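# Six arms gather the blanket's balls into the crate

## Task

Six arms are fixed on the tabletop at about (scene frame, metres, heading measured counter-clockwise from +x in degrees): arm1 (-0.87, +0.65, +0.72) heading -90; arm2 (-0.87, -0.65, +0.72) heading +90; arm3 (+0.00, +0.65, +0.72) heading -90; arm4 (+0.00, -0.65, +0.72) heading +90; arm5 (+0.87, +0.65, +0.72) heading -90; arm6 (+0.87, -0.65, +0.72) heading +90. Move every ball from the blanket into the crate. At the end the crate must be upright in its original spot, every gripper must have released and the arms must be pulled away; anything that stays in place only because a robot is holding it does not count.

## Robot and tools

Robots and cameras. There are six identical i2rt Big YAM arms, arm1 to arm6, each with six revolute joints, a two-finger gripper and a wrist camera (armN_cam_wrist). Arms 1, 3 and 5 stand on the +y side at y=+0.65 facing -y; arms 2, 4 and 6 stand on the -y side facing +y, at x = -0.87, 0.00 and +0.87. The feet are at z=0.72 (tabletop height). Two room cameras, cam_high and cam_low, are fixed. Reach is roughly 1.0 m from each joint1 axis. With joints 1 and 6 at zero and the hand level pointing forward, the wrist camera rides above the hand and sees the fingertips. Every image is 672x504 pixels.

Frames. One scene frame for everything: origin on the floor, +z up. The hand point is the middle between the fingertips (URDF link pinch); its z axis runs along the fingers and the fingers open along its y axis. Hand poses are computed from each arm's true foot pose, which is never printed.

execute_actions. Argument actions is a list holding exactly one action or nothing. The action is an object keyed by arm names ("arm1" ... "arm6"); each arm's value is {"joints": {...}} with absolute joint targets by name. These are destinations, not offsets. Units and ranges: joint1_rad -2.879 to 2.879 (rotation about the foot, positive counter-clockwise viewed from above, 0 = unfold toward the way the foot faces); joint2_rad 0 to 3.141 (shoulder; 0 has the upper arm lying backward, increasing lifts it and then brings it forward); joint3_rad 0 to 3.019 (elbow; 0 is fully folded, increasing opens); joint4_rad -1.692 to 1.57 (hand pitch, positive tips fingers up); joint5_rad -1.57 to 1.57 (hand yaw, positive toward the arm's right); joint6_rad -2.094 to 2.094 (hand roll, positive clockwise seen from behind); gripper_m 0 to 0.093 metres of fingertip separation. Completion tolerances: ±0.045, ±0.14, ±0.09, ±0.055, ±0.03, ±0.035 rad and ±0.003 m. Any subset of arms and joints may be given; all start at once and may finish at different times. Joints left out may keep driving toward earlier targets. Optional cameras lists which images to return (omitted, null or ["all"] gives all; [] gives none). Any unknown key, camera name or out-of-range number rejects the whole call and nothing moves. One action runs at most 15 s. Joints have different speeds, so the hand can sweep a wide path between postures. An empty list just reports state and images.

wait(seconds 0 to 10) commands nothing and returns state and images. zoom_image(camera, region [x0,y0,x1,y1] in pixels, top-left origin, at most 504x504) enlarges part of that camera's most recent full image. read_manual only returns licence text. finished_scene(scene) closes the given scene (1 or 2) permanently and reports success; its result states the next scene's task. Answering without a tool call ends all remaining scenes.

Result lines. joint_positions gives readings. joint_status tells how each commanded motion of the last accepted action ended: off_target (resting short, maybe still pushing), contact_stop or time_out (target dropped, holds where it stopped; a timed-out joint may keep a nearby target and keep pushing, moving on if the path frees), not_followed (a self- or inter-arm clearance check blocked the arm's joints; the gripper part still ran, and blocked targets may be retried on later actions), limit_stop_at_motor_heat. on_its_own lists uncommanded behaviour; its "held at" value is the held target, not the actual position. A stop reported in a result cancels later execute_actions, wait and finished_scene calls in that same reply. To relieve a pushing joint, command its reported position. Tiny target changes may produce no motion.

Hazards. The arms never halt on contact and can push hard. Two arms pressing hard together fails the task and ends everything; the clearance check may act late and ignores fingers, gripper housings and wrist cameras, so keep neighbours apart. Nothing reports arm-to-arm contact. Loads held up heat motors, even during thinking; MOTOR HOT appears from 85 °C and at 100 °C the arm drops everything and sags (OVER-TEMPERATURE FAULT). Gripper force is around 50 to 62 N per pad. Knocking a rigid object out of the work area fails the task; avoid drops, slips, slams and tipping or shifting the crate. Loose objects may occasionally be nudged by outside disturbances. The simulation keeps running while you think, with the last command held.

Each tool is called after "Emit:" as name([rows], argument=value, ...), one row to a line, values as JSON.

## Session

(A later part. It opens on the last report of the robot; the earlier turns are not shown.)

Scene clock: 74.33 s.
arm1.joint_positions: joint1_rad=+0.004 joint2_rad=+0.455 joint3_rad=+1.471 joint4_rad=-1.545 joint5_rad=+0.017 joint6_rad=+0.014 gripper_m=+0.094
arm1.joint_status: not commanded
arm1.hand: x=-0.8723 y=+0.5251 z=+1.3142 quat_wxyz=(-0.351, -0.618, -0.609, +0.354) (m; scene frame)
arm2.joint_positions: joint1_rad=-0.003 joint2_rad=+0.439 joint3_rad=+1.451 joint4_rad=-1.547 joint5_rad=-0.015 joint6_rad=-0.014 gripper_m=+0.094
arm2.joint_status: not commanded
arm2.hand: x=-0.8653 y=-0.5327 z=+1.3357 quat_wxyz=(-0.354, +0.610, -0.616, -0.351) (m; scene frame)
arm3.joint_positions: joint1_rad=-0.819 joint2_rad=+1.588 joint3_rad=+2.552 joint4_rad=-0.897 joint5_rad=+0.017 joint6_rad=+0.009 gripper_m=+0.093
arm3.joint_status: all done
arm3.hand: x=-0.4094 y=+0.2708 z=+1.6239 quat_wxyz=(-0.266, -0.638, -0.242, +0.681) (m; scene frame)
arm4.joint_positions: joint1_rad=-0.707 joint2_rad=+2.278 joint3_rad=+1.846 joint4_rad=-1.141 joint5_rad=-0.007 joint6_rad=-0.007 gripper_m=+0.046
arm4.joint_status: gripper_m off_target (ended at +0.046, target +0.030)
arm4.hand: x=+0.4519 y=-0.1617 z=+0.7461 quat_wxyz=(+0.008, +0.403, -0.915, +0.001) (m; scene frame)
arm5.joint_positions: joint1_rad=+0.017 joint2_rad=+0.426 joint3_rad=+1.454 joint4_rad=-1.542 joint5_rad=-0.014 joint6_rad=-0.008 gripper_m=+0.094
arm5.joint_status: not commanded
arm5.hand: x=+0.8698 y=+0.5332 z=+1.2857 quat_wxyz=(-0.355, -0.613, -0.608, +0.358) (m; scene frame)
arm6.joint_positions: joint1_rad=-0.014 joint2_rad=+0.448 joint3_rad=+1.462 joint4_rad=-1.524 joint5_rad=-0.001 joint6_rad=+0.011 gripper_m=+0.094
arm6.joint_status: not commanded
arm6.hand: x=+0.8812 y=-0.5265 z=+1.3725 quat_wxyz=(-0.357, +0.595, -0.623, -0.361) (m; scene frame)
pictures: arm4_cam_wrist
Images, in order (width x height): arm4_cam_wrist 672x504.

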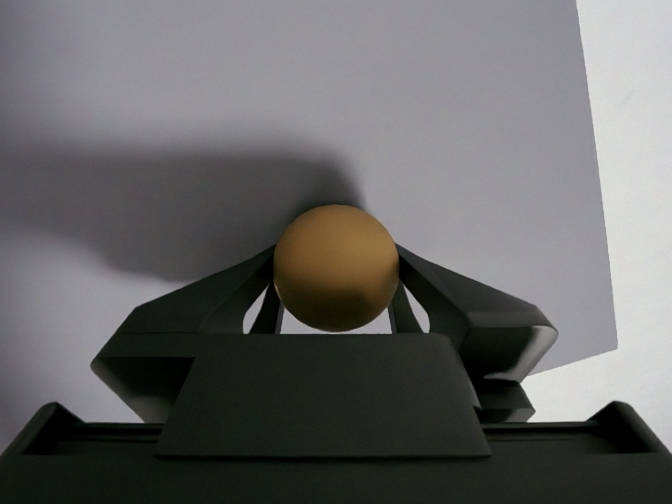

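Emit:
execute_actions([
  {"arm4":{"joints":{"joint2_rad":1.6,"joint3_rad":1.6,"joint4_rad":-1.5}}},
], cameras=["cam_high"])

Emit:
execute_actions([
  {"arm4":{"joints":{"joint1_rad":0.93,"joint2_rad":1.45,"joint3_rad":1.8}},"arm3":{"joints":{"joint2_rad":1.5,"joint3_rad":1.8,"joint4_rad":-1.5}}},
], cameras=["cam_high"])

Scene clock: 77.27 s.
arm1.joint_positions: joint1_rad=+0.004 joint2_rad=+0.455 joint3_rad=+1.471 joint4_rad=-1.545 joint5_rad=+0.017 joint6_rad=+0.014 gripper_m=+0.094
arm1.joint_status: not commanded
arm1.hand: x=-0.8723 y=+0.5251 z=+1.3142 quat_wxyz=(-0.351, -0.618, -0.609, +0.354) (m; scene frame)
arm2.joint_positions: joint1_rad=-0.003 joint2_rad=+0.439 joint3_rad=+1.451 joint4_rad=-1.547 joint5_rad=-0.015 joint6_rad=-0.014 gripper_m=+0.094
arm2.joint_status: not commanded
arm2.hand: x=-0.8653 y=-0.5327 z=+1.3357 quat_wxyz=(-0.354, +0.610, -0.616, -0.351) (m; scene frame)
arm3.joint_positions: joint1_rad=-0.819 joint2_rad=+1.588 joint3_rad=+2.552 joint4_rad=-0.897 joint5_rad=+0.017 joint6_rad=+0.009 gripper_m=+0.093
arm3.joint_status: not commanded
arm3.hand: x=-0.4094 y=+0.2708 z=+1.6239 quat_wxyz=(-0.266, -0.638, -0.242, +0.681) (m; scene frame)
arm4.joint_positions: joint1_rad=-0.707 joint2_rad=+1.583 joint3_rad=+1.587 joint4_rad=-1.485 joint5_rad=-0.007 joint6_rad=-0.007 gripper_m=+0.046
arm4.joint_status: all done
arm4.hand: x=+0.3399 y=-0.2813 z=+1.0449 quat_wxyz=(-0.035, +0.403, -0.914, -0.018) (m; scene frame)
arm5.joint_positions: joint1_rad=+0.017 joint2_rad=+0.426 joint3_rad=+1.454 joint4_rad=-1.542 joint5_rad=-0.014 joint6_rad=-0.008 gripper_m=+0.094
arm5.joint_status: not commanded
arm5.hand: x=+0.8698 y=+0.5332 z=+1.2857 quat_wxyz=(-0.355, -0.613, -0.608, +0.358) (m; scene frame)
arm6.joint_positions: joint1_rad=-0.014 joint2_rad=+0.448 joint3_rad=+1.462 joint4_rad=-1.524 joint5_rad=-0.001 joint6_rad=+0.011 gripper_m=+0.094
arm6.joint_status: not commanded
arm6.hand: x=+0.8812 y=-0.5265 z=+1.3725 quat_wxyz=(-0.357, +0.595, -0.623, -0.361) (m; scene frame)
pictures: cam_high
Images, in order (width x height): cam_high 672x504.

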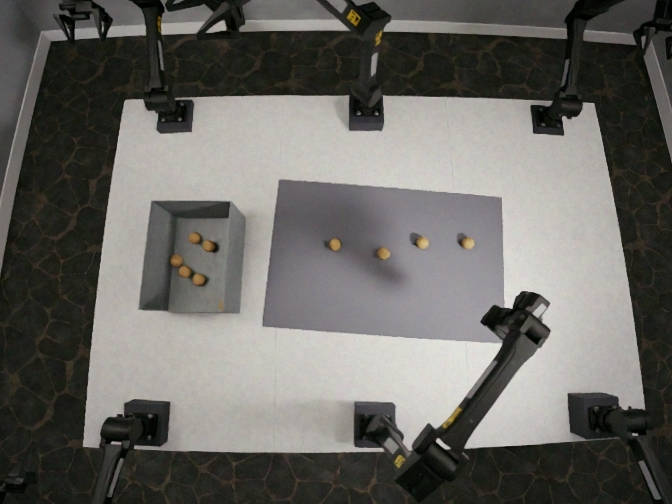

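Scene clock: 79.13 s.
arm1.joint_positions: joint1_rad=+0.004 joint2_rad=+0.455 joint3_rad=+1.471 joint4_rad=-1.545 joint5_rad=+0.017 joint6_rad=+0.014 gripper_m=+0.094
arm1.joint_status: not commanded
arm1.hand: x=-0.8723 y=+0.5251 z=+1.3142 quat_wxyz=(-0.351, -0.618, -0.609, +0.354) (m; scene frame)
arm2.joint_positions: joint1_rad=-0.003 joint2_rad=+0.439 joint3_rad=+1.451 joint4_rad=-1.547 joint5_rad=-0.015 joint6_rad=-0.014 gripper_m=+0.094
arm2.joint_status: not commanded
arm2.hand: x=-0.8653 y=-0.5327 z=+1.3357 quat_wxyz=(-0.354, +0.610, -0.616, -0.351) (m; scene frame)
arm3.joint_positions: joint1_rad=-0.819 joint2_rad=+1.495 joint3_rad=+1.789 joint4_rad=-1.485 joint5_rad=+0.017 joint6_rad=+0.009 gripper_m=+0.093
arm3.joint_status: all done
arm3.hand: x=-0.3795 y=+0.2990 z=+1.1814 quat_wxyz=(-0.063, -0.915, -0.355, +0.179) (m; scene frame)
arm4.joint_positions: joint1_rad=+0.933 joint2_rad=+1.448 joint3_rad=+1.774 joint4_rad=-1.486 joint5_rad=-0.008 joint6_rad=-0.007 gripper_m=+0.046
arm4.joint_status: all done
arm4.hand: x=-0.3894 y=-0.3306 z=+1.1965 quat_wxyz=(-0.059, +0.924, -0.323, -0.195) (m; scene frame)
arm5.joint_positions: joint1_rad=+0.017 joint2_rad=+0.426 joint3_rad=+1.454 joint4_rad=-1.542 joint5_rad=-0.014 joint6_rad=-0.008 gripper_m=+0.094
arm5.joint_status: not commanded
arm5.hand: x=+0.8698 y=+0.5332 z=+1.2857 quat_wxyz=(-0.355, -0.613, -0.608, +0.358) (m; scene frame)
arm6.joint_positions: joint1_rad=-0.014 joint2_rad=+0.448 joint3_rad=+1.462 joint4_rad=-1.524 joint5_rad=-0.001 joint6_rad=+0.011 gripper_m=+0.094
arm6.joint_status: not commanded
arm6.hand: x=+0.8812 y=-0.5265 z=+1.3725 quat_wxyz=(-0.357, +0.595, -0.623, -0.361) (m; scene frame)
pictures: cam_high
Images, in order (width x height): cam_high 672x504.

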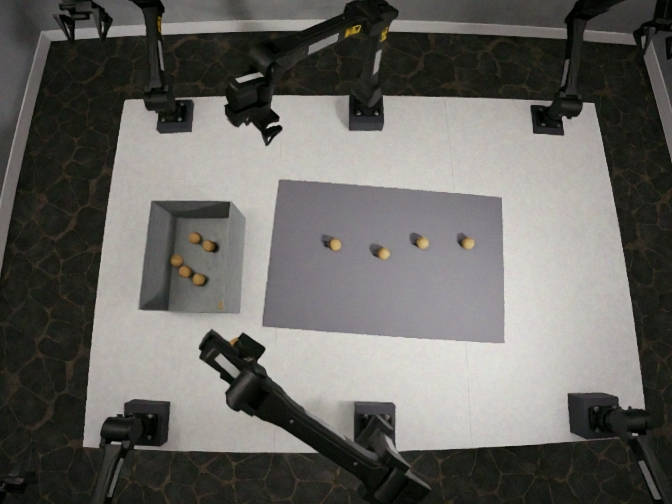

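Emit:
execute_actions([
  {"arm4":{"joints":{"joint2_rad":1.8,"joint3_rad":2.47,"joint4_rad":-0.905}},"arm3":{"joints":{"joint1_rad":0.61}}},
], cameras=[])

Emit:
execute_actions([
  {"arm4":{"joints":{"joint2_rad":2.5}},"arm3":{"joints":{"joint3_rad":2.43,"joint2_rad":2.2}}},
], cameras=[])

Emit:
execute_actions([
  {"arm4":{"joints":{"gripper_m":0.093}},"arm3":{"joints":{"joint2_rad":2.495,"joint4_rad":-1.54}}},
], cameras=["arm3_cam_wrist","cam_high"])

Scene clock: 81.67 s.
arm1.joint_positions: joint1_rad=+0.004 joint2_rad=+0.455 joint3_rad=+1.471 joint4_rad=-1.545 joint5_rad=+0.017 joint6_rad=+0.014 gripper_m=+0.094
arm1.joint_status: not commanded
arm1.hand: x=-0.8723 y=+0.5251 z=+1.3142 quat_wxyz=(-0.351, -0.618, -0.609, +0.354) (m; scene frame)
arm2.joint_positions: joint1_rad=-0.003 joint2_rad=+0.439 joint3_rad=+1.451 joint4_rad=-1.547 joint5_rad=-0.015 joint6_rad=-0.014 gripper_m=+0.094
arm2.joint_status: not commanded
arm2.hand: x=-0.8653 y=-0.5327 z=+1.3357 quat_wxyz=(-0.354, +0.610, -0.616, -0.351) (m; scene frame)
arm3.joint_positions: joint1_rad=+0.613 joint2_rad=+1.508 joint3_rad=+1.789 joint4_rad=-1.485 joint5_rad=+0.015 joint6_rad=+0.009 gripper_m=+0.093
arm3.joint_status: all done
arm3.hand: x=+0.2982 y=+0.2229 z=+1.1742 quat_wxyz=(-0.159, -0.458, -0.870, +0.091) (m; scene frame)
arm4.joint_positions: joint1_rad=+0.933 joint2_rad=+1.786 joint3_rad=+2.437 joint4_rad=-0.927 joint5_rad=-0.008 joint6_rad=-0.007 gripper_m=+0.046
arm4.joint_status: all done
arm4.hand: x=-0.5487 y=-0.1984 z=+1.4349 quat_wxyz=(-0.195, +0.753, -0.264, -0.570) (m; scene frame)
arm5.joint_positions: joint1_rad=+0.017 joint2_rad=+0.426 joint3_rad=+1.454 joint4_rad=-1.542 joint5_rad=-0.014 joint6_rad=-0.008 gripper_m=+0.094
arm5.joint_status: not commanded
arm5.hand: x=+0.8698 y=+0.5332 z=+1.2857 quat_wxyz=(-0.355, -0.613, -0.608, +0.358) (m; scene frame)
arm6.joint_positions: joint1_rad=-0.014 joint2_rad=+0.448 joint3_rad=+1.462 joint4_rad=-1.524 joint5_rad=-0.001 joint6_rad=+0.011 gripper_m=+0.094
arm6.joint_status: not commanded
arm6.hand: x=+0.8812 y=-0.5265 z=+1.3725 quat_wxyz=(-0.357, +0.595, -0.623, -0.361) (m; scene frame)
pictures: none
No camera images: the call's "cameras" was empty. Leave "cameras" out to get every camera's image.

Scene clock: 83.67 s.
arm1.joint_positions: joint1_rad=+0.004 joint2_rad=+0.455 joint3_rad=+1.471 joint4_rad=-1.545 joint5_rad=+0.017 joint6_rad=+0.014 gripper_m=+0.094
arm1.joint_status: not commanded
arm1.hand: x=-0.8723 y=+0.5251 z=+1.3142 quat_wxyz=(-0.351, -0.618, -0.609, +0.354) (m; scene frame)
arm2.joint_positions: joint1_rad=-0.003 joint2_rad=+0.439 joint3_rad=+1.451 joint4_rad=-1.547 joint5_rad=-0.015 joint6_rad=-0.014 gripper_m=+0.094
arm2.joint_status: not commanded
arm2.hand: x=-0.8653 y=-0.5327 z=+1.3357 quat_wxyz=(-0.354, +0.610, -0.616, -0.351) (m; scene frame)
arm3.joint_positions: joint1_rad=+0.613 joint2_rad=+2.195 joint3_rad=+2.384 joint4_rad=-1.489 joint5_rad=+0.015 joint6_rad=+0.009 gripper_m=+0.093
arm3.joint_status: all done
arm3.hand: x=+0.4238 y=+0.0444 z=+1.0176 quat_wxyz=(-0.116, -0.461, -0.877, +0.069) (m; scene frame)
arm4.joint_positions: joint1_rad=+0.933 joint2_rad=+2.498 joint3_rad=+2.430 joint4_rad=-0.909 joint5_rad=-0.008 joint6_rad=-0.007 gripper_m=+0.046
arm4.joint_status: all done
arm4.hand: x=-0.6883 y=-0.0950 z=+0.8573 quat_wxyz=(-0.089, +0.903, -0.316, -0.278) (m; scene frame)
arm5.joint_positions: joint1_rad=+0.017 joint2_rad=+0.426 joint3_rad=+1.454 joint4_rad=-1.542 joint5_rad=-0.014 joint6_rad=-0.008 gripper_m=+0.094
arm5.joint_status: not commanded
arm5.hand: x=+0.8698 y=+0.5332 z=+1.2857 quat_wxyz=(-0.355, -0.613, -0.608, +0.358) (m; scene frame)
arm6.joint_positions: joint1_rad=-0.014 joint2_rad=+0.448 joint3_rad=+1.462 joint4_rad=-1.524 joint5_rad=-0.001 joint6_rad=+0.011 gripper_m=+0.094
arm6.joint_status: not commanded
arm6.hand: x=+0.8812 y=-0.5265 z=+1.3725 quat_wxyz=(-0.357, +0.595, -0.623, -0.361) (m; scene frame)
pictures: none
No camera images: the call's "cameras" was empty. Leave "cameras" out to get every camera's image.

Scene clock: 85.23 s.
arm1.joint_positions: joint1_rad=+0.004 joint2_rad=+0.455 joint3_rad=+1.471 joint4_rad=-1.545 joint5_rad=+0.017 joint6_rad=+0.014 gripper_m=+0.094
arm1.joint_status: not commanded
arm1.hand: x=-0.8723 y=+0.5251 z=+1.3142 quat_wxyz=(-0.351, -0.618, -0.609, +0.354) (m; scene frame)
arm2.joint_positions: joint1_rad=-0.003 joint2_rad=+0.439 joint3_rad=+1.451 joint4_rad=-1.547 joint5_rad=-0.015 joint6_rad=-0.014 gripper_m=+0.094
arm2.joint_status: not commanded
arm2.hand: x=-0.8653 y=-0.5327 z=+1.3357 quat_wxyz=(-0.354, +0.610, -0.616, -0.351) (m; scene frame)
arm3.joint_positions: joint1_rad=+0.613 joint2_rad=+2.483 joint3_rad=+2.408 joint4_rad=-1.525 joint5_rad=+0.015 joint6_rad=+0.009 gripper_m=+0.093
arm3.joint_status: all done
arm3.hand: x=+0.4220 y=+0.0464 z=+0.8191 quat_wxyz=(+0.017, -0.464, -0.886, +0.001) (m; scene frame)
arm4.joint_positions: joint1_rad=+0.933 joint2_rad=+2.498 joint3_rad=+2.430 joint4_rad=-0.909 joint5_rad=-0.008 joint6_rad=-0.007 gripper_m=+0.093
arm4.joint_status: all done
arm4.hand: x=-0.6883 y=-0.0950 z=+0.8573 quat_wxyz=(-0.089, +0.903, -0.316, -0.278) (m; scene frame)
arm5.joint_positions: joint1_rad=+0.017 joint2_rad=+0.426 joint3_rad=+1.454 joint4_rad=-1.542 joint5_rad=-0.014 joint6_rad=-0.008 gripper_m=+0.094
arm5.joint_status: not commanded
arm5.hand: x=+0.8698 y=+0.5332 z=+1.2857 quat_wxyz=(-0.355, -0.613, -0.608, +0.358) (m; scene frame)
arm6.joint_positions: joint1_rad=-0.014 joint2_rad=+0.448 joint3_rad=+1.462 joint4_rad=-1.524 joint5_rad=-0.001 joint6_rad=+0.011 gripper_m=+0.094
arm6.joint_status: not commanded
arm6.hand: x=+0.8812 y=-0.5265 z=+1.3725 quat_wxyz=(-0.357, +0.595, -0.623, -0.361) (m; scene frame)
pictures: arm3_cam_wrist, cam_high
Images, in order (width x height): arm3_cam_wrist 672x504, cam_high 672x504.

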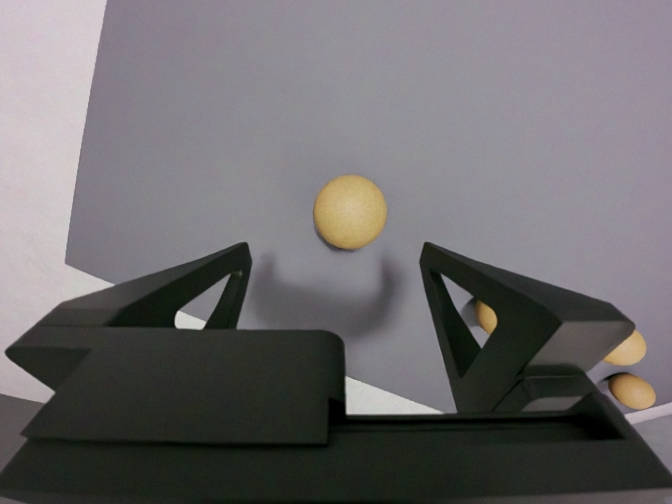

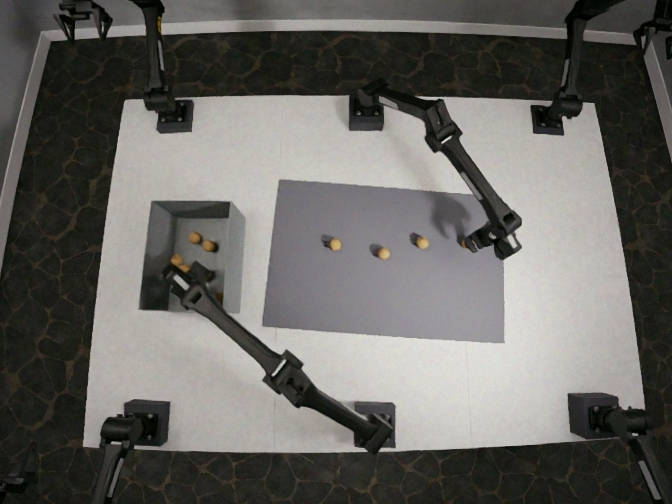

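Emit:
execute_actions([
  {"arm4":{"joints":{"joint2_rad":1.5}},"arm3":{"joints":{"joint1_rad":0.59,"joint2_rad":2.505,"joint3_rad":2.22,"joint4_rad":-1.3}}},
], cameras=["arm3_cam_wrist"])

Scene clock: 88.13 s.
arm1.joint_positions: joint1_rad=+0.004 joint2_rad=+0.455 joint3_rad=+1.471 joint4_rad=-1.545 joint5_rad=+0.017 joint6_rad=+0.014 gripper_m=+0.094
arm1.joint_status: not commanded
arm1.hand: x=-0.8723 y=+0.5251 z=+1.3142 quat_wxyz=(-0.351, -0.618, -0.609, +0.354) (m; scene frame)
arm2.joint_positions: joint1_rad=-0.003 joint2_rad=+0.439 joint3_rad=+1.451 joint4_rad=-1.547 joint5_rad=-0.015 joint6_rad=-0.014 gripper_m=+0.094
arm2.joint_status: not commanded
arm2.hand: x=-0.8653 y=-0.5327 z=+1.3357 quat_wxyz=(-0.354, +0.610, -0.616, -0.351) (m; scene frame)
arm3.joint_positions: joint1_rad=+0.598 joint2_rad=+2.483 joint3_rad=+2.226 joint4_rad=-1.317 joint5_rad=+0.015 joint6_rad=+0.009 gripper_m=+0.093
arm3.joint_status: all done
arm3.hand: x=+0.4104 y=+0.0446 z=+0.7503 quat_wxyz=(+0.006, -0.470, -0.882, +0.007) (m; scene frame)
arm4.joint_positions: joint1_rad=+0.933 joint2_rad=+1.509 joint3_rad=+2.454 joint4_rad=-0.905 joint5_rad=-0.008 joint6_rad=-0.007 gripper_m=+0.093
arm4.joint_status: all done
arm4.hand: x=-0.4125 y=-0.3053 z=+1.6164 quat_wxyz=(-0.235, +0.654, -0.230, -0.681) (m; scene frame)
arm5.joint_positions: joint1_rad=+0.017 joint2_rad=+0.426 joint3_rad=+1.454 joint4_rad=-1.542 joint5_rad=-0.014 joint6_rad=-0.008 gripper_m=+0.094
arm5.joint_status: not commanded
arm5.hand: x=+0.8698 y=+0.5332 z=+1.2857 quat_wxyz=(-0.355, -0.613, -0.608, +0.358) (m; scene frame)
arm6.joint_positions: joint1_rad=-0.014 joint2_rad=+0.448 joint3_rad=+1.462 joint4_rad=-1.524 joint5_rad=-0.001 joint6_rad=+0.011 gripper_m=+0.094
arm6.joint_status: not commanded
arm6.hand: x=+0.8812 y=-0.5265 z=+1.3725 quat_wxyz=(-0.357, +0.595, -0.623, -0.361) (m; scene frame)
pictures: arm3_cam_wrist
Images, in order (width x height): arm3_cam_wrist 672x504.

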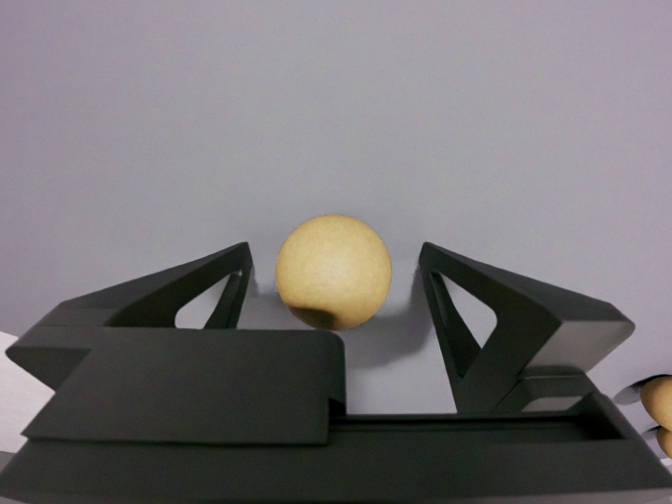

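Emit:
execute_actions([
  {"arm4":{"joints":{"joint1_rad":-0.065,"joint3_rad":1.85,"joint4_rad":-1.3}},"arm3":{"joints":{"gripper_m":0.03}}},
], cameras=[])

Emit:
execute_actions([
  {"arm4":{"joints":{"joint2_rad":2.15,"joint3_rad":1.82,"joint4_rad":-1.25}},"arm3":{"joints":{"joint2_rad":1.5,"joint3_rad":1.8,"joint4_rad":-1.5}}},
], cameras=["arm4_cam_wrist","cam_high"])

Scene clock: 90.57 s.
arm1.joint_positions: joint1_rad=+0.004 joint2_rad=+0.455 joint3_rad=+1.471 joint4_rad=-1.545 joint5_rad=+0.017 joint6_rad=+0.014 gripper_m=+0.094
arm1.joint_status: not commanded
arm1.hand: x=-0.8723 y=+0.5251 z=+1.3142 quat_wxyz=(-0.351, -0.618, -0.609, +0.354) (m; scene frame)
arm2.joint_positions: joint1_rad=-0.003 joint2_rad=+0.439 joint3_rad=+1.451 joint4_rad=-1.547 joint5_rad=-0.015 joint6_rad=-0.014 gripper_m=+0.094
arm2.joint_status: not commanded
arm2.hand: x=-0.8653 y=-0.5327 z=+1.3357 quat_wxyz=(-0.354, +0.610, -0.616, -0.351) (m; scene frame)
arm3.joint_positions: joint1_rad=+0.598 joint2_rad=+2.483 joint3_rad=+2.226 joint4_rad=-1.317 joint5_rad=+0.016 joint6_rad=+0.009 gripper_m=+0.047
arm3.joint_status: gripper_m off_target (ended at +0.047, target +0.030)
arm3.hand: x=+0.4104 y=+0.0446 z=+0.7503 quat_wxyz=(+0.006, -0.470, -0.882, +0.007) (m; scene frame)
arm4.joint_positions: joint1_rad=-0.071 joint2_rad=+1.517 joint3_rad=+1.842 joint4_rad=-1.284 joint5_rad=-0.007 joint6_rad=-0.007 gripper_m=+0.093
arm4.joint_status: all done
arm4.hand: x=+0.0663 y=-0.0764 z=+1.2119 quat_wxyz=(-0.217, +0.639, -0.710, -0.201) (m; scene frame)
arm5.joint_positions: joint1_rad=+0.017 joint2_rad=+0.426 joint3_rad=+1.454 joint4_rad=-1.542 joint5_rad=-0.014 joint6_rad=-0.008 gripper_m=+0.094
arm5.joint_status: not commanded
arm5.hand: x=+0.8698 y=+0.5332 z=+1.2857 quat_wxyz=(-0.355, -0.613, -0.608, +0.358) (m; scene frame)
arm6.joint_positions: joint1_rad=-0.014 joint2_rad=+0.448 joint3_rad=+1.462 joint4_rad=-1.524 joint5_rad=-0.001 joint6_rad=+0.011 gripper_m=+0.094
arm6.joint_status: not commanded
arm6.hand: x=+0.8812 y=-0.5265 z=+1.3725 quat_wxyz=(-0.357, +0.595, -0.623, -0.361) (m; scene frame)
pictures: none
No camera images: the call's "cameras" was empty. Leave "cameras" out to get every camera's image.

Scene clock: 92.47 s.
arm1.joint_positions: joint1_rad=+0.004 joint2_rad=+0.455 joint3_rad=+1.471 joint4_rad=-1.545 joint5_rad=+0.017 joint6_rad=+0.014 gripper_m=+0.094
arm1.joint_status: not commanded
arm1.hand: x=-0.8723 y=+0.5251 z=+1.3142 quat_wxyz=(-0.351, -0.618, -0.609, +0.354) (m; scene frame)
arm2.joint_positions: joint1_rad=-0.003 joint2_rad=+0.439 joint3_rad=+1.451 joint4_rad=-1.547 joint5_rad=-0.015 joint6_rad=-0.014 gripper_m=+0.094
arm2.joint_status: not commanded
arm2.hand: x=-0.8653 y=-0.5327 z=+1.3357 quat_wxyz=(-0.354, +0.610, -0.616, -0.351) (m; scene frame)
arm3.joint_positions: joint1_rad=+0.598 joint2_rad=+1.506 joint3_rad=+1.799 joint4_rad=-1.483 joint5_rad=+0.016 joint6_rad=+0.009 gripper_m=+0.047
arm3.joint_status: all done
arm3.hand: x=+0.2928 y=+0.2177 z=+1.1795 quat_wxyz=(-0.164, -0.463, -0.866, +0.095) (m; scene frame)
arm4.joint_positions: joint1_rad=-0.071 joint2_rad=+2.165 joint3_rad=+1.796 joint4_rad=-1.260 joint5_rad=-0.007 joint6_rad=-0.007 gripper_m=+0.093
arm4.joint_status: all done
arm4.hand: x=+0.0703 y=-0.0218 z=+0.8015 quat_wxyz=(+0.030, +0.668, -0.743, +0.018) (m; scene frame)
arm5.joint_positions: joint1_rad=+0.017 joint2_rad=+0.426 joint3_rad=+1.454 joint4_rad=-1.542 joint5_rad=-0.014 joint6_rad=-0.008 gripper_m=+0.094
arm5.joint_status: not commanded
arm5.hand: x=+0.8698 y=+0.5332 z=+1.2857 quat_wxyz=(-0.355, -0.613, -0.608, +0.358) (m; scene frame)
arm6.joint_positions: joint1_rad=-0.014 joint2_rad=+0.448 joint3_rad=+1.462 joint4_rad=-1.524 joint5_rad=-0.001 joint6_rad=+0.011 gripper_m=+0.094
arm6.joint_status: not commanded
arm6.hand: x=+0.8812 y=-0.5265 z=+1.3725 quat_wxyz=(-0.357, +0.595, -0.623, -0.361) (m; scene frame)
pictures: arm4_cam_wrist, cam_high
Images, in order (width x height): arm4_cam_wrist 672x504, cam_high 672x504.

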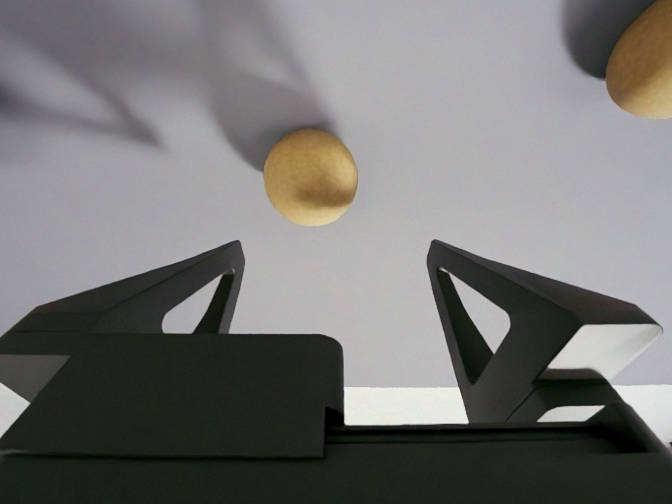

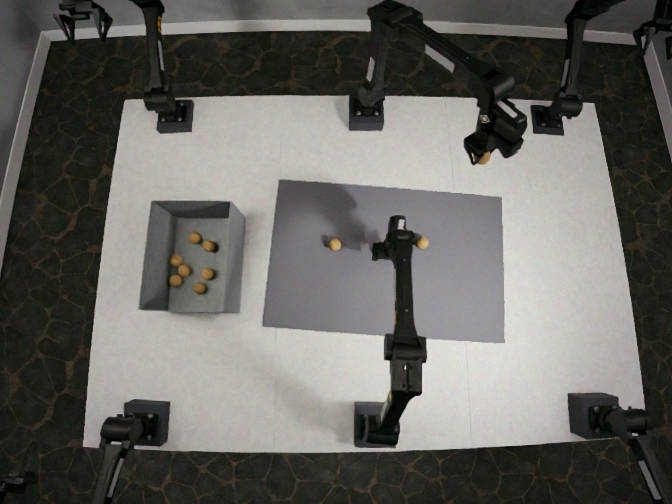

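Emit:
execute_actions([
  {"arm4":{"joints":{"joint1_rad":-0.04,"joint2_rad":2.235,"joint3_rad":1.735,"joint4_rad":-1.075}}},
], cameras=["arm4_cam_wrist"])

Scene clock: 94.17 s.
arm1.joint_positions: joint1_rad=+0.004 joint2_rad=+0.455 joint3_rad=+1.471 joint4_rad=-1.545 joint5_rad=+0.017 joint6_rad=+0.014 gripper_m=+0.094
arm1.joint_status: not commanded
arm1.hand: x=-0.8723 y=+0.5251 z=+1.3142 quat_wxyz=(-0.351, -0.618, -0.609, +0.354) (m; scene frame)
arm2.joint_positions: joint1_rad=-0.003 joint2_rad=+0.439 joint3_rad=+1.451 joint4_rad=-1.547 joint5_rad=-0.015 joint6_rad=-0.014 gripper_m=+0.094
arm2.joint_status: not commanded
arm2.hand: x=-0.8653 y=-0.5327 z=+1.3357 quat_wxyz=(-0.354, +0.610, -0.616, -0.351) (m; scene frame)
arm3.joint_positions: joint1_rad=+0.598 joint2_rad=+1.506 joint3_rad=+1.799 joint4_rad=-1.483 joint5_rad=+0.016 joint6_rad=+0.009 gripper_m=+0.047
arm3.joint_status: not commanded
arm3.hand: x=+0.2928 y=+0.2177 z=+1.1795 quat_wxyz=(-0.164, -0.463, -0.866, +0.095) (m; scene frame)
arm4.joint_positions: joint1_rad=-0.045 joint2_rad=+2.211 joint3_rad=+1.737 joint4_rad=-1.093 joint5_rad=-0.007 joint6_rad=-0.007 gripper_m=+0.093
arm4.joint_status: all done
arm4.hand: x=+0.0542 y=-0.0093 z=+0.7518 quat_wxyz=(+0.007, +0.679, -0.734, -0.002) (m; scene frame)
arm5.joint_positions: joint1_rad=+0.017 joint2_rad=+0.426 joint3_rad=+1.454 joint4_rad=-1.542 joint5_rad=-0.014 joint6_rad=-0.008 gripper_m=+0.094
arm5.joint_status: not commanded
arm5.hand: x=+0.8698 y=+0.5332 z=+1.2857 quat_wxyz=(-0.355, -0.613, -0.608, +0.358) (m; scene frame)
arm6.joint_positions: joint1_rad=-0.014 joint2_rad=+0.448 joint3_rad=+1.462 joint4_rad=-1.524 joint5_rad=-0.001 joint6_rad=+0.011 gripper_m=+0.094
arm6.joint_status: not commanded
arm6.hand: x=+0.8812 y=-0.5265 z=+1.3725 quat_wxyz=(-0.357, +0.595, -0.623, -0.361) (m; scene frame)
pictures: arm4_cam_wrist
Images, in order (width x height): arm4_cam_wrist 672x504.

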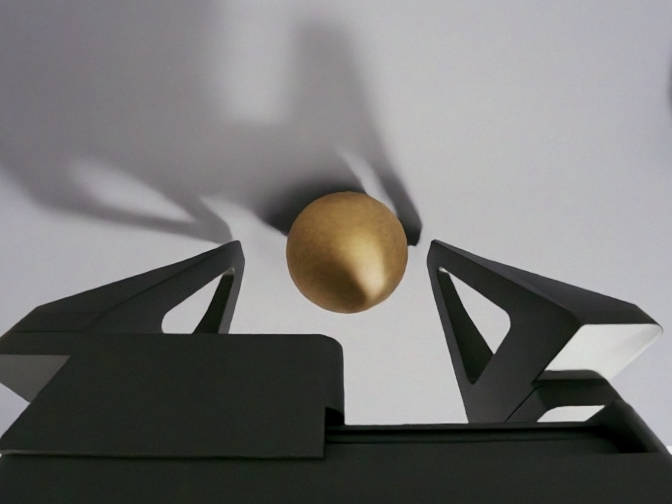

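Emit:
execute_actions([
  {"arm4":{"joints":{"gripper_m":0.03}},"arm3":{"joints":{"joint1_rad":-0.818,"joint2_rad":1.4}}},
], cameras=[])

Emit:
execute_actions([
  {"arm4":{"joints":{"joint2_rad":1.5,"joint3_rad":1.55,"joint4_rad":-1.5}},"arm3":{"joints":{"joint3_rad":2.57,"joint4_rad":-0.906,"joint2_rad":1.6}}},
], cameras=[])

Emit:
execute_actions([
  {"arm3":{"joints":{"joint2_rad":2.58}}},
], cameras=["cam_high"])

Scene clock: 96.23 s.
arm1.joint_positions: joint1_rad=+0.004 joint2_rad=+0.455 joint3_rad=+1.471 joint4_rad=-1.545 joint5_rad=+0.017 joint6_rad=+0.014 gripper_m=+0.094
arm1.joint_status: not commanded
arm1.hand: x=-0.8723 y=+0.5251 z=+1.3142 quat_wxyz=(-0.351, -0.618, -0.609, +0.354) (m; scene frame)
arm2.joint_positions: joint1_rad=-0.003 joint2_rad=+0.439 joint3_rad=+1.451 joint4_rad=-1.547 joint5_rad=-0.015 joint6_rad=-0.014 gripper_m=+0.094
arm2.joint_status: not commanded
arm2.hand: x=-0.8653 y=-0.5327 z=+1.3357 quat_wxyz=(-0.354, +0.610, -0.616, -0.351) (m; scene frame)
arm3.joint_positions: joint1_rad=-0.818 joint2_rad=+1.409 joint3_rad=+1.799 joint4_rad=-1.483 joint5_rad=+0.017 joint6_rad=+0.009 gripper_m=+0.047
arm3.joint_status: all done
arm3.hand: x=-0.3620 y=+0.3146 z=+1.2274 quat_wxyz=(-0.080, -0.906, -0.352, +0.223) (m; scene frame)
arm4.joint_positions: joint1_rad=-0.045 joint2_rad=+2.211 joint3_rad=+1.737 joint4_rad=-1.093 joint5_rad=-0.007 joint6_rad=-0.007 gripper_m=+0.047
arm4.joint_status: gripper_m off_target (ended at +0.047, target +0.030)
arm4.hand: x=+0.0542 y=-0.0093 z=+0.7518 quat_wxyz=(+0.007, +0.679, -0.734, -0.002) (m; scene frame)
arm5.joint_positions: joint1_rad=+0.017 joint2_rad=+0.426 joint3_rad=+1.454 joint4_rad=-1.542 joint5_rad=-0.014 joint6_rad=-0.008 gripper_m=+0.094
arm5.joint_status: not commanded
arm5.hand: x=+0.8698 y=+0.5332 z=+1.2857 quat_wxyz=(-0.355, -0.613, -0.608, +0.358) (m; scene frame)
arm6.joint_positions: joint1_rad=-0.014 joint2_rad=+0.448 joint3_rad=+1.462 joint4_rad=-1.524 joint5_rad=-0.001 joint6_rad=+0.011 gripper_m=+0.094
arm6.joint_status: not commanded
arm6.hand: x=+0.8812 y=-0.5265 z=+1.3725 quat_wxyz=(-0.357, +0.595, -0.623, -0.361) (m; scene frame)
pictures: none
No camera images: the call's "cameras" was empty. Leave "cameras" out to get every camera's image.

Scene clock: 98.33 s.
arm1.joint_positions: joint1_rad=+0.004 joint2_rad=+0.455 joint3_rad=+1.471 joint4_rad=-1.545 joint5_rad=+0.017 joint6_rad=+0.014 gripper_m=+0.094
arm1.joint_status: not commanded
arm1.hand: x=-0.8723 y=+0.5251 z=+1.3142 quat_wxyz=(-0.351, -0.618, -0.609, +0.354) (m; scene frame)
arm2.joint_positions: joint1_rad=-0.003 joint2_rad=+0.439 joint3_rad=+1.451 joint4_rad=-1.547 joint5_rad=-0.015 joint6_rad=-0.014 gripper_m=+0.094
arm2.joint_status: not commanded
arm2.hand: x=-0.8653 y=-0.5327 z=+1.3357 quat_wxyz=(-0.354, +0.610, -0.616, -0.351) (m; scene frame)
arm3.joint_positions: joint1_rad=-0.818 joint2_rad=+1.607 joint3_rad=+2.569 joint4_rad=-0.922 joint5_rad=+0.017 joint6_rad=+0.009 gripper_m=+0.047
arm3.joint_status: all done
arm3.hand: x=-0.4149 y=+0.2649 z=+1.6154 quat_wxyz=(-0.263, -0.647, -0.246, +0.672) (m; scene frame)
arm4.joint_positions: joint1_rad=-0.045 joint2_rad=+1.483 joint3_rad=+1.537 joint4_rad=-1.485 joint5_rad=-0.007 joint6_rad=-0.007 gripper_m=+0.047
arm4.joint_status: all done
arm4.hand: x=+0.0415 y=-0.1765 z=+1.0715 quat_wxyz=(-0.043, +0.677, -0.733, -0.048) (m; scene frame)
arm5.joint_positions: joint1_rad=+0.017 joint2_rad=+0.426 joint3_rad=+1.454 joint4_rad=-1.542 joint5_rad=-0.014 joint6_rad=-0.008 gripper_m=+0.094
arm5.joint_status: not commanded
arm5.hand: x=+0.8698 y=+0.5332 z=+1.2857 quat_wxyz=(-0.355, -0.613, -0.608, +0.358) (m; scene frame)
arm6.joint_positions: joint1_rad=-0.014 joint2_rad=+0.448 joint3_rad=+1.462 joint4_rad=-1.524 joint5_rad=-0.001 joint6_rad=+0.011 gripper_m=+0.094
arm6.joint_status: not commanded
arm6.hand: x=+0.8812 y=-0.5265 z=+1.3725 quat_wxyz=(-0.357, +0.595, -0.623, -0.361) (m; scene frame)
pictures: none
No camera images: the call's "cameras" was empty. Leave "cameras" out to get every camera's image.

Scene clock: 100.13 s.
arm1.joint_positions: joint1_rad=+0.004 joint2_rad=+0.455 joint3_rad=+1.471 joint4_rad=-1.545 joint5_rad=+0.017 joint6_rad=+0.014 gripper_m=+0.094
arm1.joint_status: not commanded
arm1.hand: x=-0.8723 y=+0.5251 z=+1.3142 quat_wxyz=(-0.351, -0.618, -0.609, +0.354) (m; scene frame)
arm2.joint_positions: joint1_rad=-0.003 joint2_rad=+0.439 joint3_rad=+1.451 joint4_rad=-1.547 joint5_rad=-0.015 joint6_rad=-0.014 gripper_m=+0.094
arm2.joint_status: not commanded
arm2.hand: x=-0.8653 y=-0.5327 z=+1.3357 quat_wxyz=(-0.354, +0.610, -0.616, -0.351) (m; scene frame)
arm3.joint_positions: joint1_rad=-0.818 joint2_rad=+2.561 joint3_rad=+2.539 joint4_rad=-0.896 joint5_rad=+0.017 joint6_rad=+0.009 gripper_m=+0.046
arm3.joint_status: all done
arm3.hand: x=-0.6633 y=+0.0318 z=+0.8636 quat_wxyz=(-0.112, -0.883, -0.342, +0.301) (m; scene frame)
arm4.joint_positions: joint1_rad=-0.045 joint2_rad=+1.483 joint3_rad=+1.537 joint4_rad=-1.485 joint5_rad=-0.007 joint6_rad=-0.007 gripper_m=+0.047
arm4.joint_status: not commanded
arm4.hand: x=+0.0415 y=-0.1765 z=+1.0715 quat_wxyz=(-0.043, +0.677, -0.733, -0.048) (m; scene frame)
arm5.joint_positions: joint1_rad=+0.017 joint2_rad=+0.426 joint3_rad=+1.454 joint4_rad=-1.542 joint5_rad=-0.014 joint6_rad=-0.008 gripper_m=+0.094
arm5.joint_status: not commanded
arm5.hand: x=+0.8698 y=+0.5332 z=+1.2857 quat_wxyz=(-0.355, -0.613, -0.608, +0.358) (m; scene frame)
arm6.joint_positions: joint1_rad=-0.014 joint2_rad=+0.448 joint3_rad=+1.462 joint4_rad=-1.524 joint5_rad=-0.001 joint6_rad=+0.011 gripper_m=+0.094
arm6.joint_status: not commanded
arm6.hand: x=+0.8812 y=-0.5265 z=+1.3725 quat_wxyz=(-0.357, +0.595, -0.623, -0.361) (m; scene frame)
pictures: cam_high
Images, in order (width x height): cam_high 672x504.

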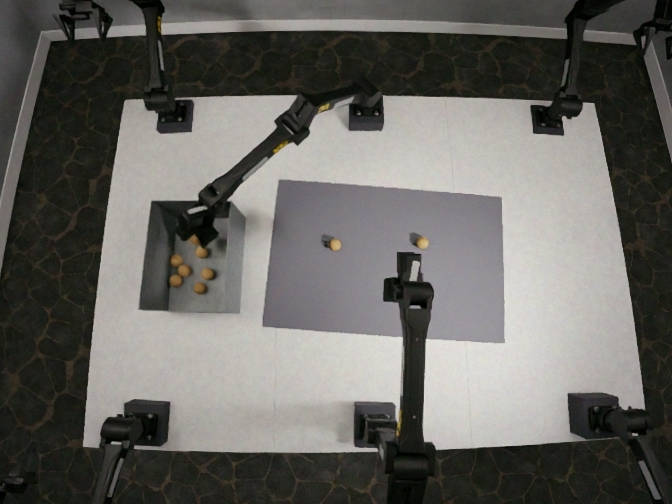

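Emit:
execute_actions([
  {"arm3":{"joints":{"gripper_m":0.093}},"arm4":{"joints":{"joint1_rad":0.93,"joint2_rad":1.45,"joint3_rad":1.8}}},
], cameras=[])

Emit:
execute_actions([
  {"arm3":{"joints":{"joint2_rad":1.5}}},
], cameras=[])

Emit:
execute_actions([
  {"arm3":{"joints":{"joint1_rad":0.35,"joint3_rad":1.85,"joint4_rad":-1.3}},"arm4":{"joints":{"joint2_rad":1.8,"joint3_rad":2.47,"joint4_rad":-0.905}}},
], cameras=["cam_high"])

Scene clock: 102.27 s.
arm1.joint_positions: joint1_rad=+0.004 joint2_rad=+0.455 joint3_rad=+1.471 joint4_rad=-1.545 joint5_rad=+0.017 joint6_rad=+0.014 gripper_m=+0.094
arm1.joint_status: not commanded
arm1.hand: x=-0.8723 y=+0.5251 z=+1.3142 quat_wxyz=(-0.351, -0.618, -0.609, +0.354) (m; scene frame)
arm2.joint_positions: joint1_rad=-0.003 joint2_rad=+0.439 joint3_rad=+1.451 joint4_rad=-1.547 joint5_rad=-0.015 joint6_rad=-0.014 gripper_m=+0.094
arm2.joint_status: not commanded
arm2.hand: x=-0.8653 y=-0.5327 z=+1.3357 quat_wxyz=(-0.354, +0.610, -0.616, -0.351) (m; scene frame)
arm3.joint_positions: joint1_rad=-0.818 joint2_rad=+2.561 joint3_rad=+2.539 joint4_rad=-0.896 joint5_rad=+0.017 joint6_rad=+0.009 gripper_m=+0.093
arm3.joint_status: all done
arm3.hand: x=-0.6633 y=+0.0318 z=+0.8636 quat_wxyz=(-0.112, -0.883, -0.342, +0.301) (m; scene frame)
arm4.joint_positions: joint1_rad=+0.932 joint2_rad=+1.460 joint3_rad=+1.762 joint4_rad=-1.487 joint5_rad=-0.008 joint6_rad=-0.007 gripper_m=+0.047
arm4.joint_status: all done
arm4.hand: x=-0.3906 y=-0.3291 z=+1.1847 quat_wxyz=(-0.055, +0.926, -0.324, -0.183) (m; scene frame)
arm5.joint_positions: joint1_rad=+0.017 joint2_rad=+0.426 joint3_rad=+1.454 joint4_rad=-1.542 joint5_rad=-0.014 joint6_rad=-0.008 gripper_m=+0.094
arm5.joint_status: not commanded
arm5.hand: x=+0.8698 y=+0.5332 z=+1.2857 quat_wxyz=(-0.355, -0.613, -0.608, +0.358) (m; scene frame)
arm6.joint_positions: joint1_rad=-0.014 joint2_rad=+0.448 joint3_rad=+1.462 joint4_rad=-1.524 joint5_rad=-0.001 joint6_rad=+0.011 gripper_m=+0.094
arm6.joint_status: not commanded
arm6.hand: x=+0.8812 y=-0.5265 z=+1.3725 quat_wxyz=(-0.357, +0.595, -0.623, -0.361) (m; scene frame)
pictures: none
No camera images: the call's "cameras" was empty. Leave "cameras" out to get every camera's image.

Scene clock: 104.97 s.
arm1.joint_positions: joint1_rad=+0.004 joint2_rad=+0.455 joint3_rad=+1.471 joint4_rad=-1.545 joint5_rad=+0.017 joint6_rad=+0.014 gripper_m=+0.094
arm1.joint_status: not commanded
arm1.hand: x=-0.8723 y=+0.5251 z=+1.3142 quat_wxyz=(-0.351, -0.618, -0.609, +0.354) (m; scene frame)
arm2.joint_positions: joint1_rad=-0.003 joint2_rad=+0.439 joint3_rad=+1.451 joint4_rad=-1.547 joint5_rad=-0.015 joint6_rad=-0.014 gripper_m=+0.094
arm2.joint_status: not commanded
arm2.hand: x=-0.8653 y=-0.5327 z=+1.3357 quat_wxyz=(-0.354, +0.610, -0.616, -0.351) (m; scene frame)
arm3.joint_positions: joint1_rad=-0.818 joint2_rad=+1.490 joint3_rad=+2.552 joint4_rad=-0.898 joint5_rad=+0.017 joint6_rad=+0.009 gripper_m=+0.093
arm3.joint_status: all done
arm3.hand: x=-0.3565 y=+0.3196 z=+1.6729 quat_wxyz=(-0.279, -0.604, -0.229, +0.711) (m; scene frame)
arm4.joint_positions: joint1_rad=+0.932 joint2_rad=+1.460 joint3_rad=+1.762 joint4_rad=-1.487 joint5_rad=-0.008 joint6_rad=-0.007 gripper_m=+0.047
arm4.joint_status: not commanded
arm4.hand: x=-0.3906 y=-0.3291 z=+1.1847 quat_wxyz=(-0.055, +0.926, -0.324, -0.183) (m; scene frame)
arm5.joint_positions: joint1_rad=+0.017 joint2_rad=+0.426 joint3_rad=+1.454 joint4_rad=-1.542 joint5_rad=-0.014 joint6_rad=-0.008 gripper_m=+0.094
arm5.joint_status: not commanded
arm5.hand: x=+0.8698 y=+0.5332 z=+1.2857 quat_wxyz=(-0.355, -0.613, -0.608, +0.358) (m; scene frame)
arm6.joint_positions: joint1_rad=-0.014 joint2_rad=+0.448 joint3_rad=+1.462 joint4_rad=-1.524 joint5_rad=-0.001 joint6_rad=+0.011 gripper_m=+0.094
arm6.joint_status: not commanded
arm6.hand: x=+0.8812 y=-0.5265 z=+1.3725 quat_wxyz=(-0.357, +0.595, -0.623, -0.361) (m; scene frame)
pictures: none
No camera images: the call's "cameras" was empty. Leave "cameras" out to get every camera's image.

Scene clock: 106.73 s.
arm1.joint_positions: joint1_rad=+0.004 joint2_rad=+0.455 joint3_rad=+1.471 joint4_rad=-1.545 joint5_rad=+0.017 joint6_rad=+0.014 gripper_m=+0.094
arm1.joint_status: not commanded
arm1.hand: x=-0.8723 y=+0.5251 z=+1.3142 quat_wxyz=(-0.351, -0.618, -0.609, +0.354) (m; scene frame)
arm2.joint_positions: joint1_rad=-0.003 joint2_rad=+0.439 joint3_rad=+1.451 joint4_rad=-1.547 joint5_rad=-0.015 joint6_rad=-0.014 gripper_m=+0.094
arm2.joint_status: not commanded
arm2.hand: x=-0.8653 y=-0.5327 z=+1.3357 quat_wxyz=(-0.354, +0.610, -0.616, -0.351) (m; scene frame)
arm3.joint_positions: joint1_rad=+0.353 joint2_rad=+1.488 joint3_rad=+1.841 joint4_rad=-1.284 joint5_rad=+0.015 joint6_rad=+0.009 gripper_m=+0.093
arm3.joint_status: all done
arm3.hand: x=+0.1935 y=+0.1209 z=+1.2331 quat_wxyz=(-0.255, -0.547, -0.775, +0.185) (m; scene frame)
arm4.joint_positions: joint1_rad=+0.932 joint2_rad=+1.787 joint3_rad=+2.436 joint4_rad=-0.927 joint5_rad=-0.008 joint6_rad=-0.007 gripper_m=+0.047
arm4.joint_status: all done
arm4.hand: x=-0.5487 y=-0.1973 z=+1.4337 quat_wxyz=(-0.195, +0.753, -0.265, -0.569) (m; scene frame)
arm5.joint_positions: joint1_rad=+0.017 joint2_rad=+0.426 joint3_rad=+1.454 joint4_rad=-1.542 joint5_rad=-0.014 joint6_rad=-0.008 gripper_m=+0.094
arm5.joint_status: not commanded
arm5.hand: x=+0.8698 y=+0.5332 z=+1.2857 quat_wxyz=(-0.355, -0.613, -0.608, +0.358) (m; scene frame)
arm6.joint_positions: joint1_rad=-0.014 joint2_rad=+0.448 joint3_rad=+1.462 joint4_rad=-1.524 joint5_rad=-0.001 joint6_rad=+0.011 gripper_m=+0.094
arm6.joint_status: not commanded
arm6.hand: x=+0.8812 y=-0.5265 z=+1.3725 quat_wxyz=(-0.357, +0.595, -0.623, -0.361) (m; scene frame)
pictures: cam_high
Images, in order (width x height): cam_high 672x504.

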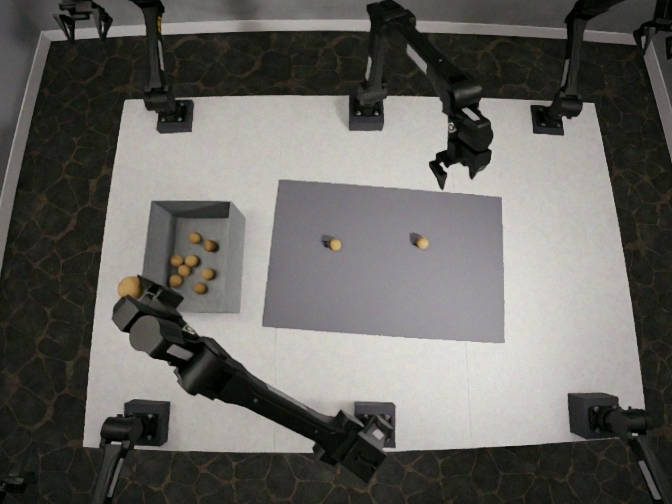

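Emit:
execute_actions([
  {"arm3":{"joints":{"joint1_rad":0.36,"joint2_rad":2.15,"joint3_rad":1.83,"joint4_rad":-1.25}},"arm4":{"joints":{"joint2_rad":2.5}}},
], cameras=["arm3_cam_wrist"])

Scene clock: 108.93 s.
arm1.joint_positions: joint1_rad=+0.004 joint2_rad=+0.455 joint3_rad=+1.471 joint4_rad=-1.545 joint5_rad=+0.017 joint6_rad=+0.014 gripper_m=+0.094
arm1.joint_status: not commanded
arm1.hand: x=-0.8723 y=+0.5251 z=+1.3142 quat_wxyz=(-0.351, -0.618, -0.609, +0.354) (m; scene frame)
arm2.joint_positions: joint1_rad=-0.003 joint2_rad=+0.439 joint3_rad=+1.451 joint4_rad=-1.547 joint5_rad=-0.015 joint6_rad=-0.014 gripper_m=+0.094
arm2.joint_status: not commanded
arm2.hand: x=-0.8653 y=-0.5327 z=+1.3357 quat_wxyz=(-0.354, +0.610, -0.616, -0.351) (m; scene frame)
arm3.joint_positions: joint1_rad=+0.353 joint2_rad=+2.139 joint3_rad=+1.809 joint4_rad=-1.261 joint5_rad=+0.015 joint6_rad=+0.009 gripper_m=+0.093
arm3.joint_status: all done
arm3.hand: x=+0.2192 y=+0.0499 z=+0.8284 quat_wxyz=(+0.013, -0.575, -0.818, +0.001) (m; scene frame)
arm4.joint_positions: joint1_rad=+0.935 joint2_rad=+2.506 joint3_rad=+2.430 joint4_rad=-0.905 joint5_rad=-0.011 joint6_rad=-0.005 gripper_m=+0.046
arm4.joint_status: all done
arm4.hand: x=-0.6900 y=-0.0962 z=+0.8519 quat_wxyz=(-0.086, +0.903, -0.316, -0.277) (m; scene frame)
arm5.joint_positions: joint1_rad=+0.017 joint2_rad=+0.426 joint3_rad=+1.454 joint4_rad=-1.542 joint5_rad=-0.014 joint6_rad=-0.008 gripper_m=+0.094
arm5.joint_status: not commanded
arm5.hand: x=+0.8698 y=+0.5332 z=+1.2857 quat_wxyz=(-0.355, -0.613, -0.608, +0.358) (m; scene frame)
arm6.joint_positions: joint1_rad=-0.014 joint2_rad=+0.448 joint3_rad=+1.462 joint4_rad=-1.524 joint5_rad=-0.001 joint6_rad=+0.011 gripper_m=+0.094
arm6.joint_status: not commanded
arm6.hand: x=+0.8812 y=-0.5265 z=+1.3725 quat_wxyz=(-0.357, +0.595, -0.623, -0.361) (m; scene frame)
pictures: arm3_cam_wrist
Images, in order (width x height): arm3_cam_wrist 672x504.

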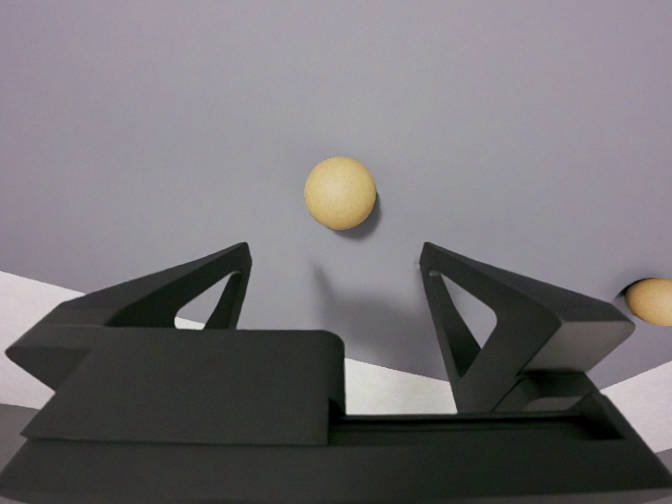

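Emit:
execute_actions([
  {"arm3":{"joints":{"joint2_rad":2.24,"joint3_rad":1.715,"joint4_rad":-1.07}},"arm4":{"joints":{"gripper_m":0.093}}},
], cameras=["arm3_cam_wrist"])

Scene clock: 110.33 s.
arm1.joint_positions: joint1_rad=+0.004 joint2_rad=+0.455 joint3_rad=+1.471 joint4_rad=-1.545 joint5_rad=+0.017 joint6_rad=+0.014 gripper_m=+0.094
arm1.joint_status: not commanded
arm1.hand: x=-0.8723 y=+0.5251 z=+1.3142 quat_wxyz=(-0.351, -0.618, -0.609, +0.354) (m; scene frame)
arm2.joint_positions: joint1_rad=-0.003 joint2_rad=+0.439 joint3_rad=+1.451 joint4_rad=-1.547 joint5_rad=-0.015 joint6_rad=-0.014 gripper_m=+0.094
arm2.joint_status: not commanded
arm2.hand: x=-0.8653 y=-0.5327 z=+1.3357 quat_wxyz=(-0.354, +0.610, -0.616, -0.351) (m; scene frame)
arm3.joint_positions: joint1_rad=+0.353 joint2_rad=+2.220 joint3_rad=+1.721 joint4_rad=-1.087 joint5_rad=+0.015 joint6_rad=+0.009 gripper_m=+0.093
arm3.joint_status: all done
arm3.hand: x=+0.2183 y=+0.0520 z=+0.7473 quat_wxyz=(+0.011, -0.575, -0.818, +0.003) (m; scene frame)
arm4.joint_positions: joint1_rad=+0.935 joint2_rad=+2.506 joint3_rad=+2.430 joint4_rad=-0.905 joint5_rad=-0.011 joint6_rad=-0.005 gripper_m=+0.093
arm4.joint_status: all done
arm4.hand: x=-0.6900 y=-0.0962 z=+0.8519 quat_wxyz=(-0.086, +0.903, -0.316, -0.277) (m; scene frame)
arm5.joint_positions: joint1_rad=+0.017 joint2_rad=+0.426 joint3_rad=+1.454 joint4_rad=-1.542 joint5_rad=-0.014 joint6_rad=-0.008 gripper_m=+0.094
arm5.joint_status: not commanded
arm5.hand: x=+0.8698 y=+0.5332 z=+1.2857 quat_wxyz=(-0.355, -0.613, -0.608, +0.358) (m; scene frame)
arm6.joint_positions: joint1_rad=-0.014 joint2_rad=+0.448 joint3_rad=+1.462 joint4_rad=-1.524 joint5_rad=-0.001 joint6_rad=+0.011 gripper_m=+0.094
arm6.joint_status: not commanded
arm6.hand: x=+0.8812 y=-0.5265 z=+1.3725 quat_wxyz=(-0.357, +0.595, -0.623, -0.361) (m; scene frame)
pictures: arm3_cam_wrist
Images, in order (width x height): arm3_cam_wrist 672x504.

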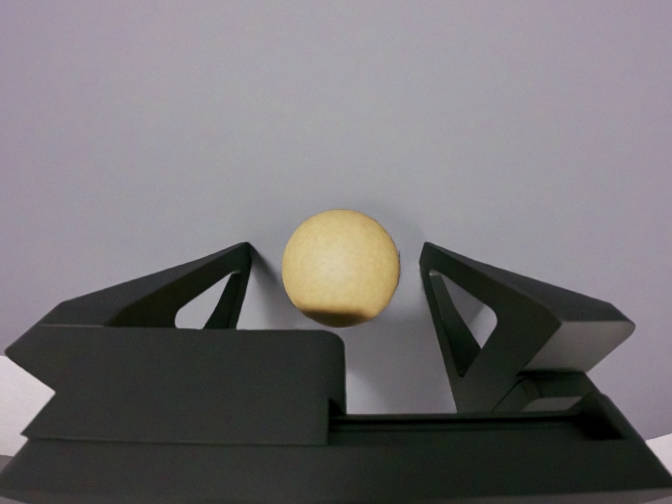

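Emit:
execute_actions([
  {"arm3":{"joints":{"gripper_m":0.03}},"arm4":{"joints":{"joint2_rad":1.4}}},
], cameras=[])

Emit:
execute_actions([
  {"arm3":{"joints":{"joint2_rad":1.4,"joint3_rad":1.7,"joint4_rad":-1.5}},"arm4":{"joints":{"joint3_rad":1.6,"joint4_rad":-1.5}}},
], cameras=["cam_high"])

Scene clock: 113.03 s.
arm1.joint_positions: joint1_rad=+0.004 joint2_rad=+0.455 joint3_rad=+1.471 joint4_rad=-1.545 joint5_rad=+0.017 joint6_rad=+0.014 gripper_m=+0.094
arm1.joint_status: not commanded
arm1.hand: x=-0.8723 y=+0.5251 z=+1.3142 quat_wxyz=(-0.351, -0.618, -0.609, +0.354) (m; scene frame)
arm2.joint_positions: joint1_rad=-0.003 joint2_rad=+0.439 joint3_rad=+1.451 joint4_rad=-1.547 joint5_rad=-0.015 joint6_rad=-0.014 gripper_m=+0.094
arm2.joint_status: not commanded
arm2.hand: x=-0.8653 y=-0.5327 z=+1.3357 quat_wxyz=(-0.354, +0.610, -0.616, -0.351) (m; scene frame)
arm3.joint_positions: joint1_rad=+0.353 joint2_rad=+2.220 joint3_rad=+1.721 joint4_rad=-1.087 joint5_rad=+0.015 joint6_rad=+0.009 gripper_m=+0.047
arm3.joint_status: gripper_m off_target (ended at +0.047, target +0.030)
arm3.hand: x=+0.2182 y=+0.0520 z=+0.7473 quat_wxyz=(+0.011, -0.575, -0.818, +0.003) (m; scene frame)
arm4.joint_positions: joint1_rad=+0.935 joint2_rad=+1.407 joint3_rad=+2.455 joint4_rad=-0.904 joint5_rad=-0.011 joint6_rad=-0.005 gripper_m=+0.093
arm4.joint_status: all done
arm4.hand: x=-0.3549 y=-0.3527 z=+1.6661 quat_wxyz=(-0.246, +0.618, -0.216, -0.715) (m; scene frame)
arm5.joint_positions: joint1_rad=+0.017 joint2_rad=+0.426 joint3_rad=+1.454 joint4_rad=-1.542 joint5_rad=-0.014 joint6_rad=-0.008 gripper_m=+0.094
arm5.joint_status: not commanded
arm5.hand: x=+0.8698 y=+0.5332 z=+1.2857 quat_wxyz=(-0.355, -0.613, -0.608, +0.358) (m; scene frame)
arm6.joint_positions: joint1_rad=-0.014 joint2_rad=+0.448 joint3_rad=+1.462 joint4_rad=-1.524 joint5_rad=-0.001 joint6_rad=+0.011 gripper_m=+0.094
arm6.joint_status: not commanded
arm6.hand: x=+0.8812 y=-0.5265 z=+1.3725 quat_wxyz=(-0.357, +0.595, -0.623, -0.361) (m; scene frame)
pictures: none
No camera images: the call's "cameras" was empty. Leave "cameras" out to get every camera's image.

Scene clock: 114.77 s.
arm1.joint_positions: joint1_rad=+0.004 joint2_rad=+0.455 joint3_rad=+1.471 joint4_rad=-1.545 joint5_rad=+0.017 joint6_rad=+0.014 gripper_m=+0.094
arm1.joint_status: not commanded
arm1.hand: x=-0.8723 y=+0.5251 z=+1.3142 quat_wxyz=(-0.351, -0.618, -0.609, +0.354) (m; scene frame)
arm2.joint_positions: joint1_rad=-0.003 joint2_rad=+0.439 joint3_rad=+1.451 joint4_rad=-1.547 joint5_rad=-0.015 joint6_rad=-0.014 gripper_m=+0.094
arm2.joint_status: not commanded
arm2.hand: x=-0.8653 y=-0.5327 z=+1.3357 quat_wxyz=(-0.354, +0.610, -0.616, -0.351) (m; scene frame)
arm3.joint_positions: joint1_rad=+0.353 joint2_rad=+1.405 joint3_rad=+1.691 joint4_rad=-1.484 joint5_rad=+0.015 joint6_rad=+0.009 gripper_m=+0.047
arm3.joint_status: all done
arm3.hand: x=+0.1652 y=+0.1970 z=+1.1791 quat_wxyz=(-0.148, -0.566, -0.803, +0.112) (m; scene frame)
arm4.joint_positions: joint1_rad=+0.935 joint2_rad=+1.412 joint3_rad=+1.604 joint4_rad=-1.485 joint5_rad=-0.011 joint6_rad=-0.005 gripper_m=+0.093
arm4.joint_status: all done
arm4.hand: x=-0.3662 y=-0.3519 z=+1.1365 quat_wxyz=(-0.035, +0.935, -0.326, -0.134) (m; scene frame)
arm5.joint_positions: joint1_rad=+0.017 joint2_rad=+0.426 joint3_rad=+1.454 joint4_rad=-1.542 joint5_rad=-0.014 joint6_rad=-0.008 gripper_m=+0.094
arm5.joint_status: not commanded
arm5.hand: x=+0.8698 y=+0.5332 z=+1.2857 quat_wxyz=(-0.355, -0.613, -0.608, +0.358) (m; scene frame)
arm6.joint_positions: joint1_rad=-0.014 joint2_rad=+0.448 joint3_rad=+1.462 joint4_rad=-1.524 joint5_rad=-0.001 joint6_rad=+0.011 gripper_m=+0.094
arm6.joint_status: not commanded
arm6.hand: x=+0.8812 y=-0.5265 z=+1.3725 quat_wxyz=(-0.357, +0.595, -0.623, -0.361) (m; scene frame)
pictures: cam_high
Images, in order (width x height): cam_high 672x504.

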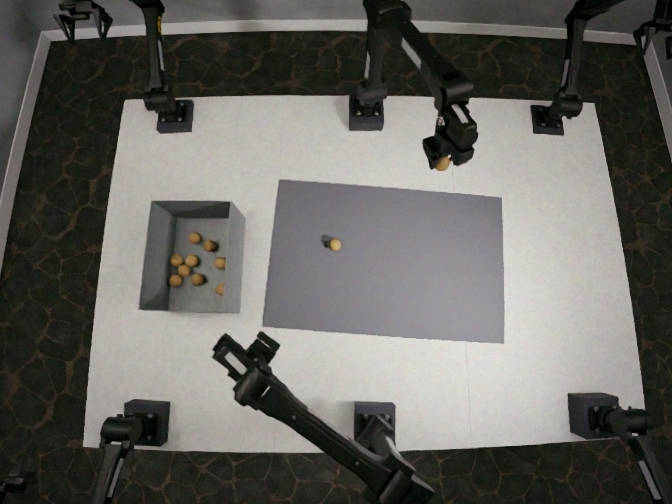

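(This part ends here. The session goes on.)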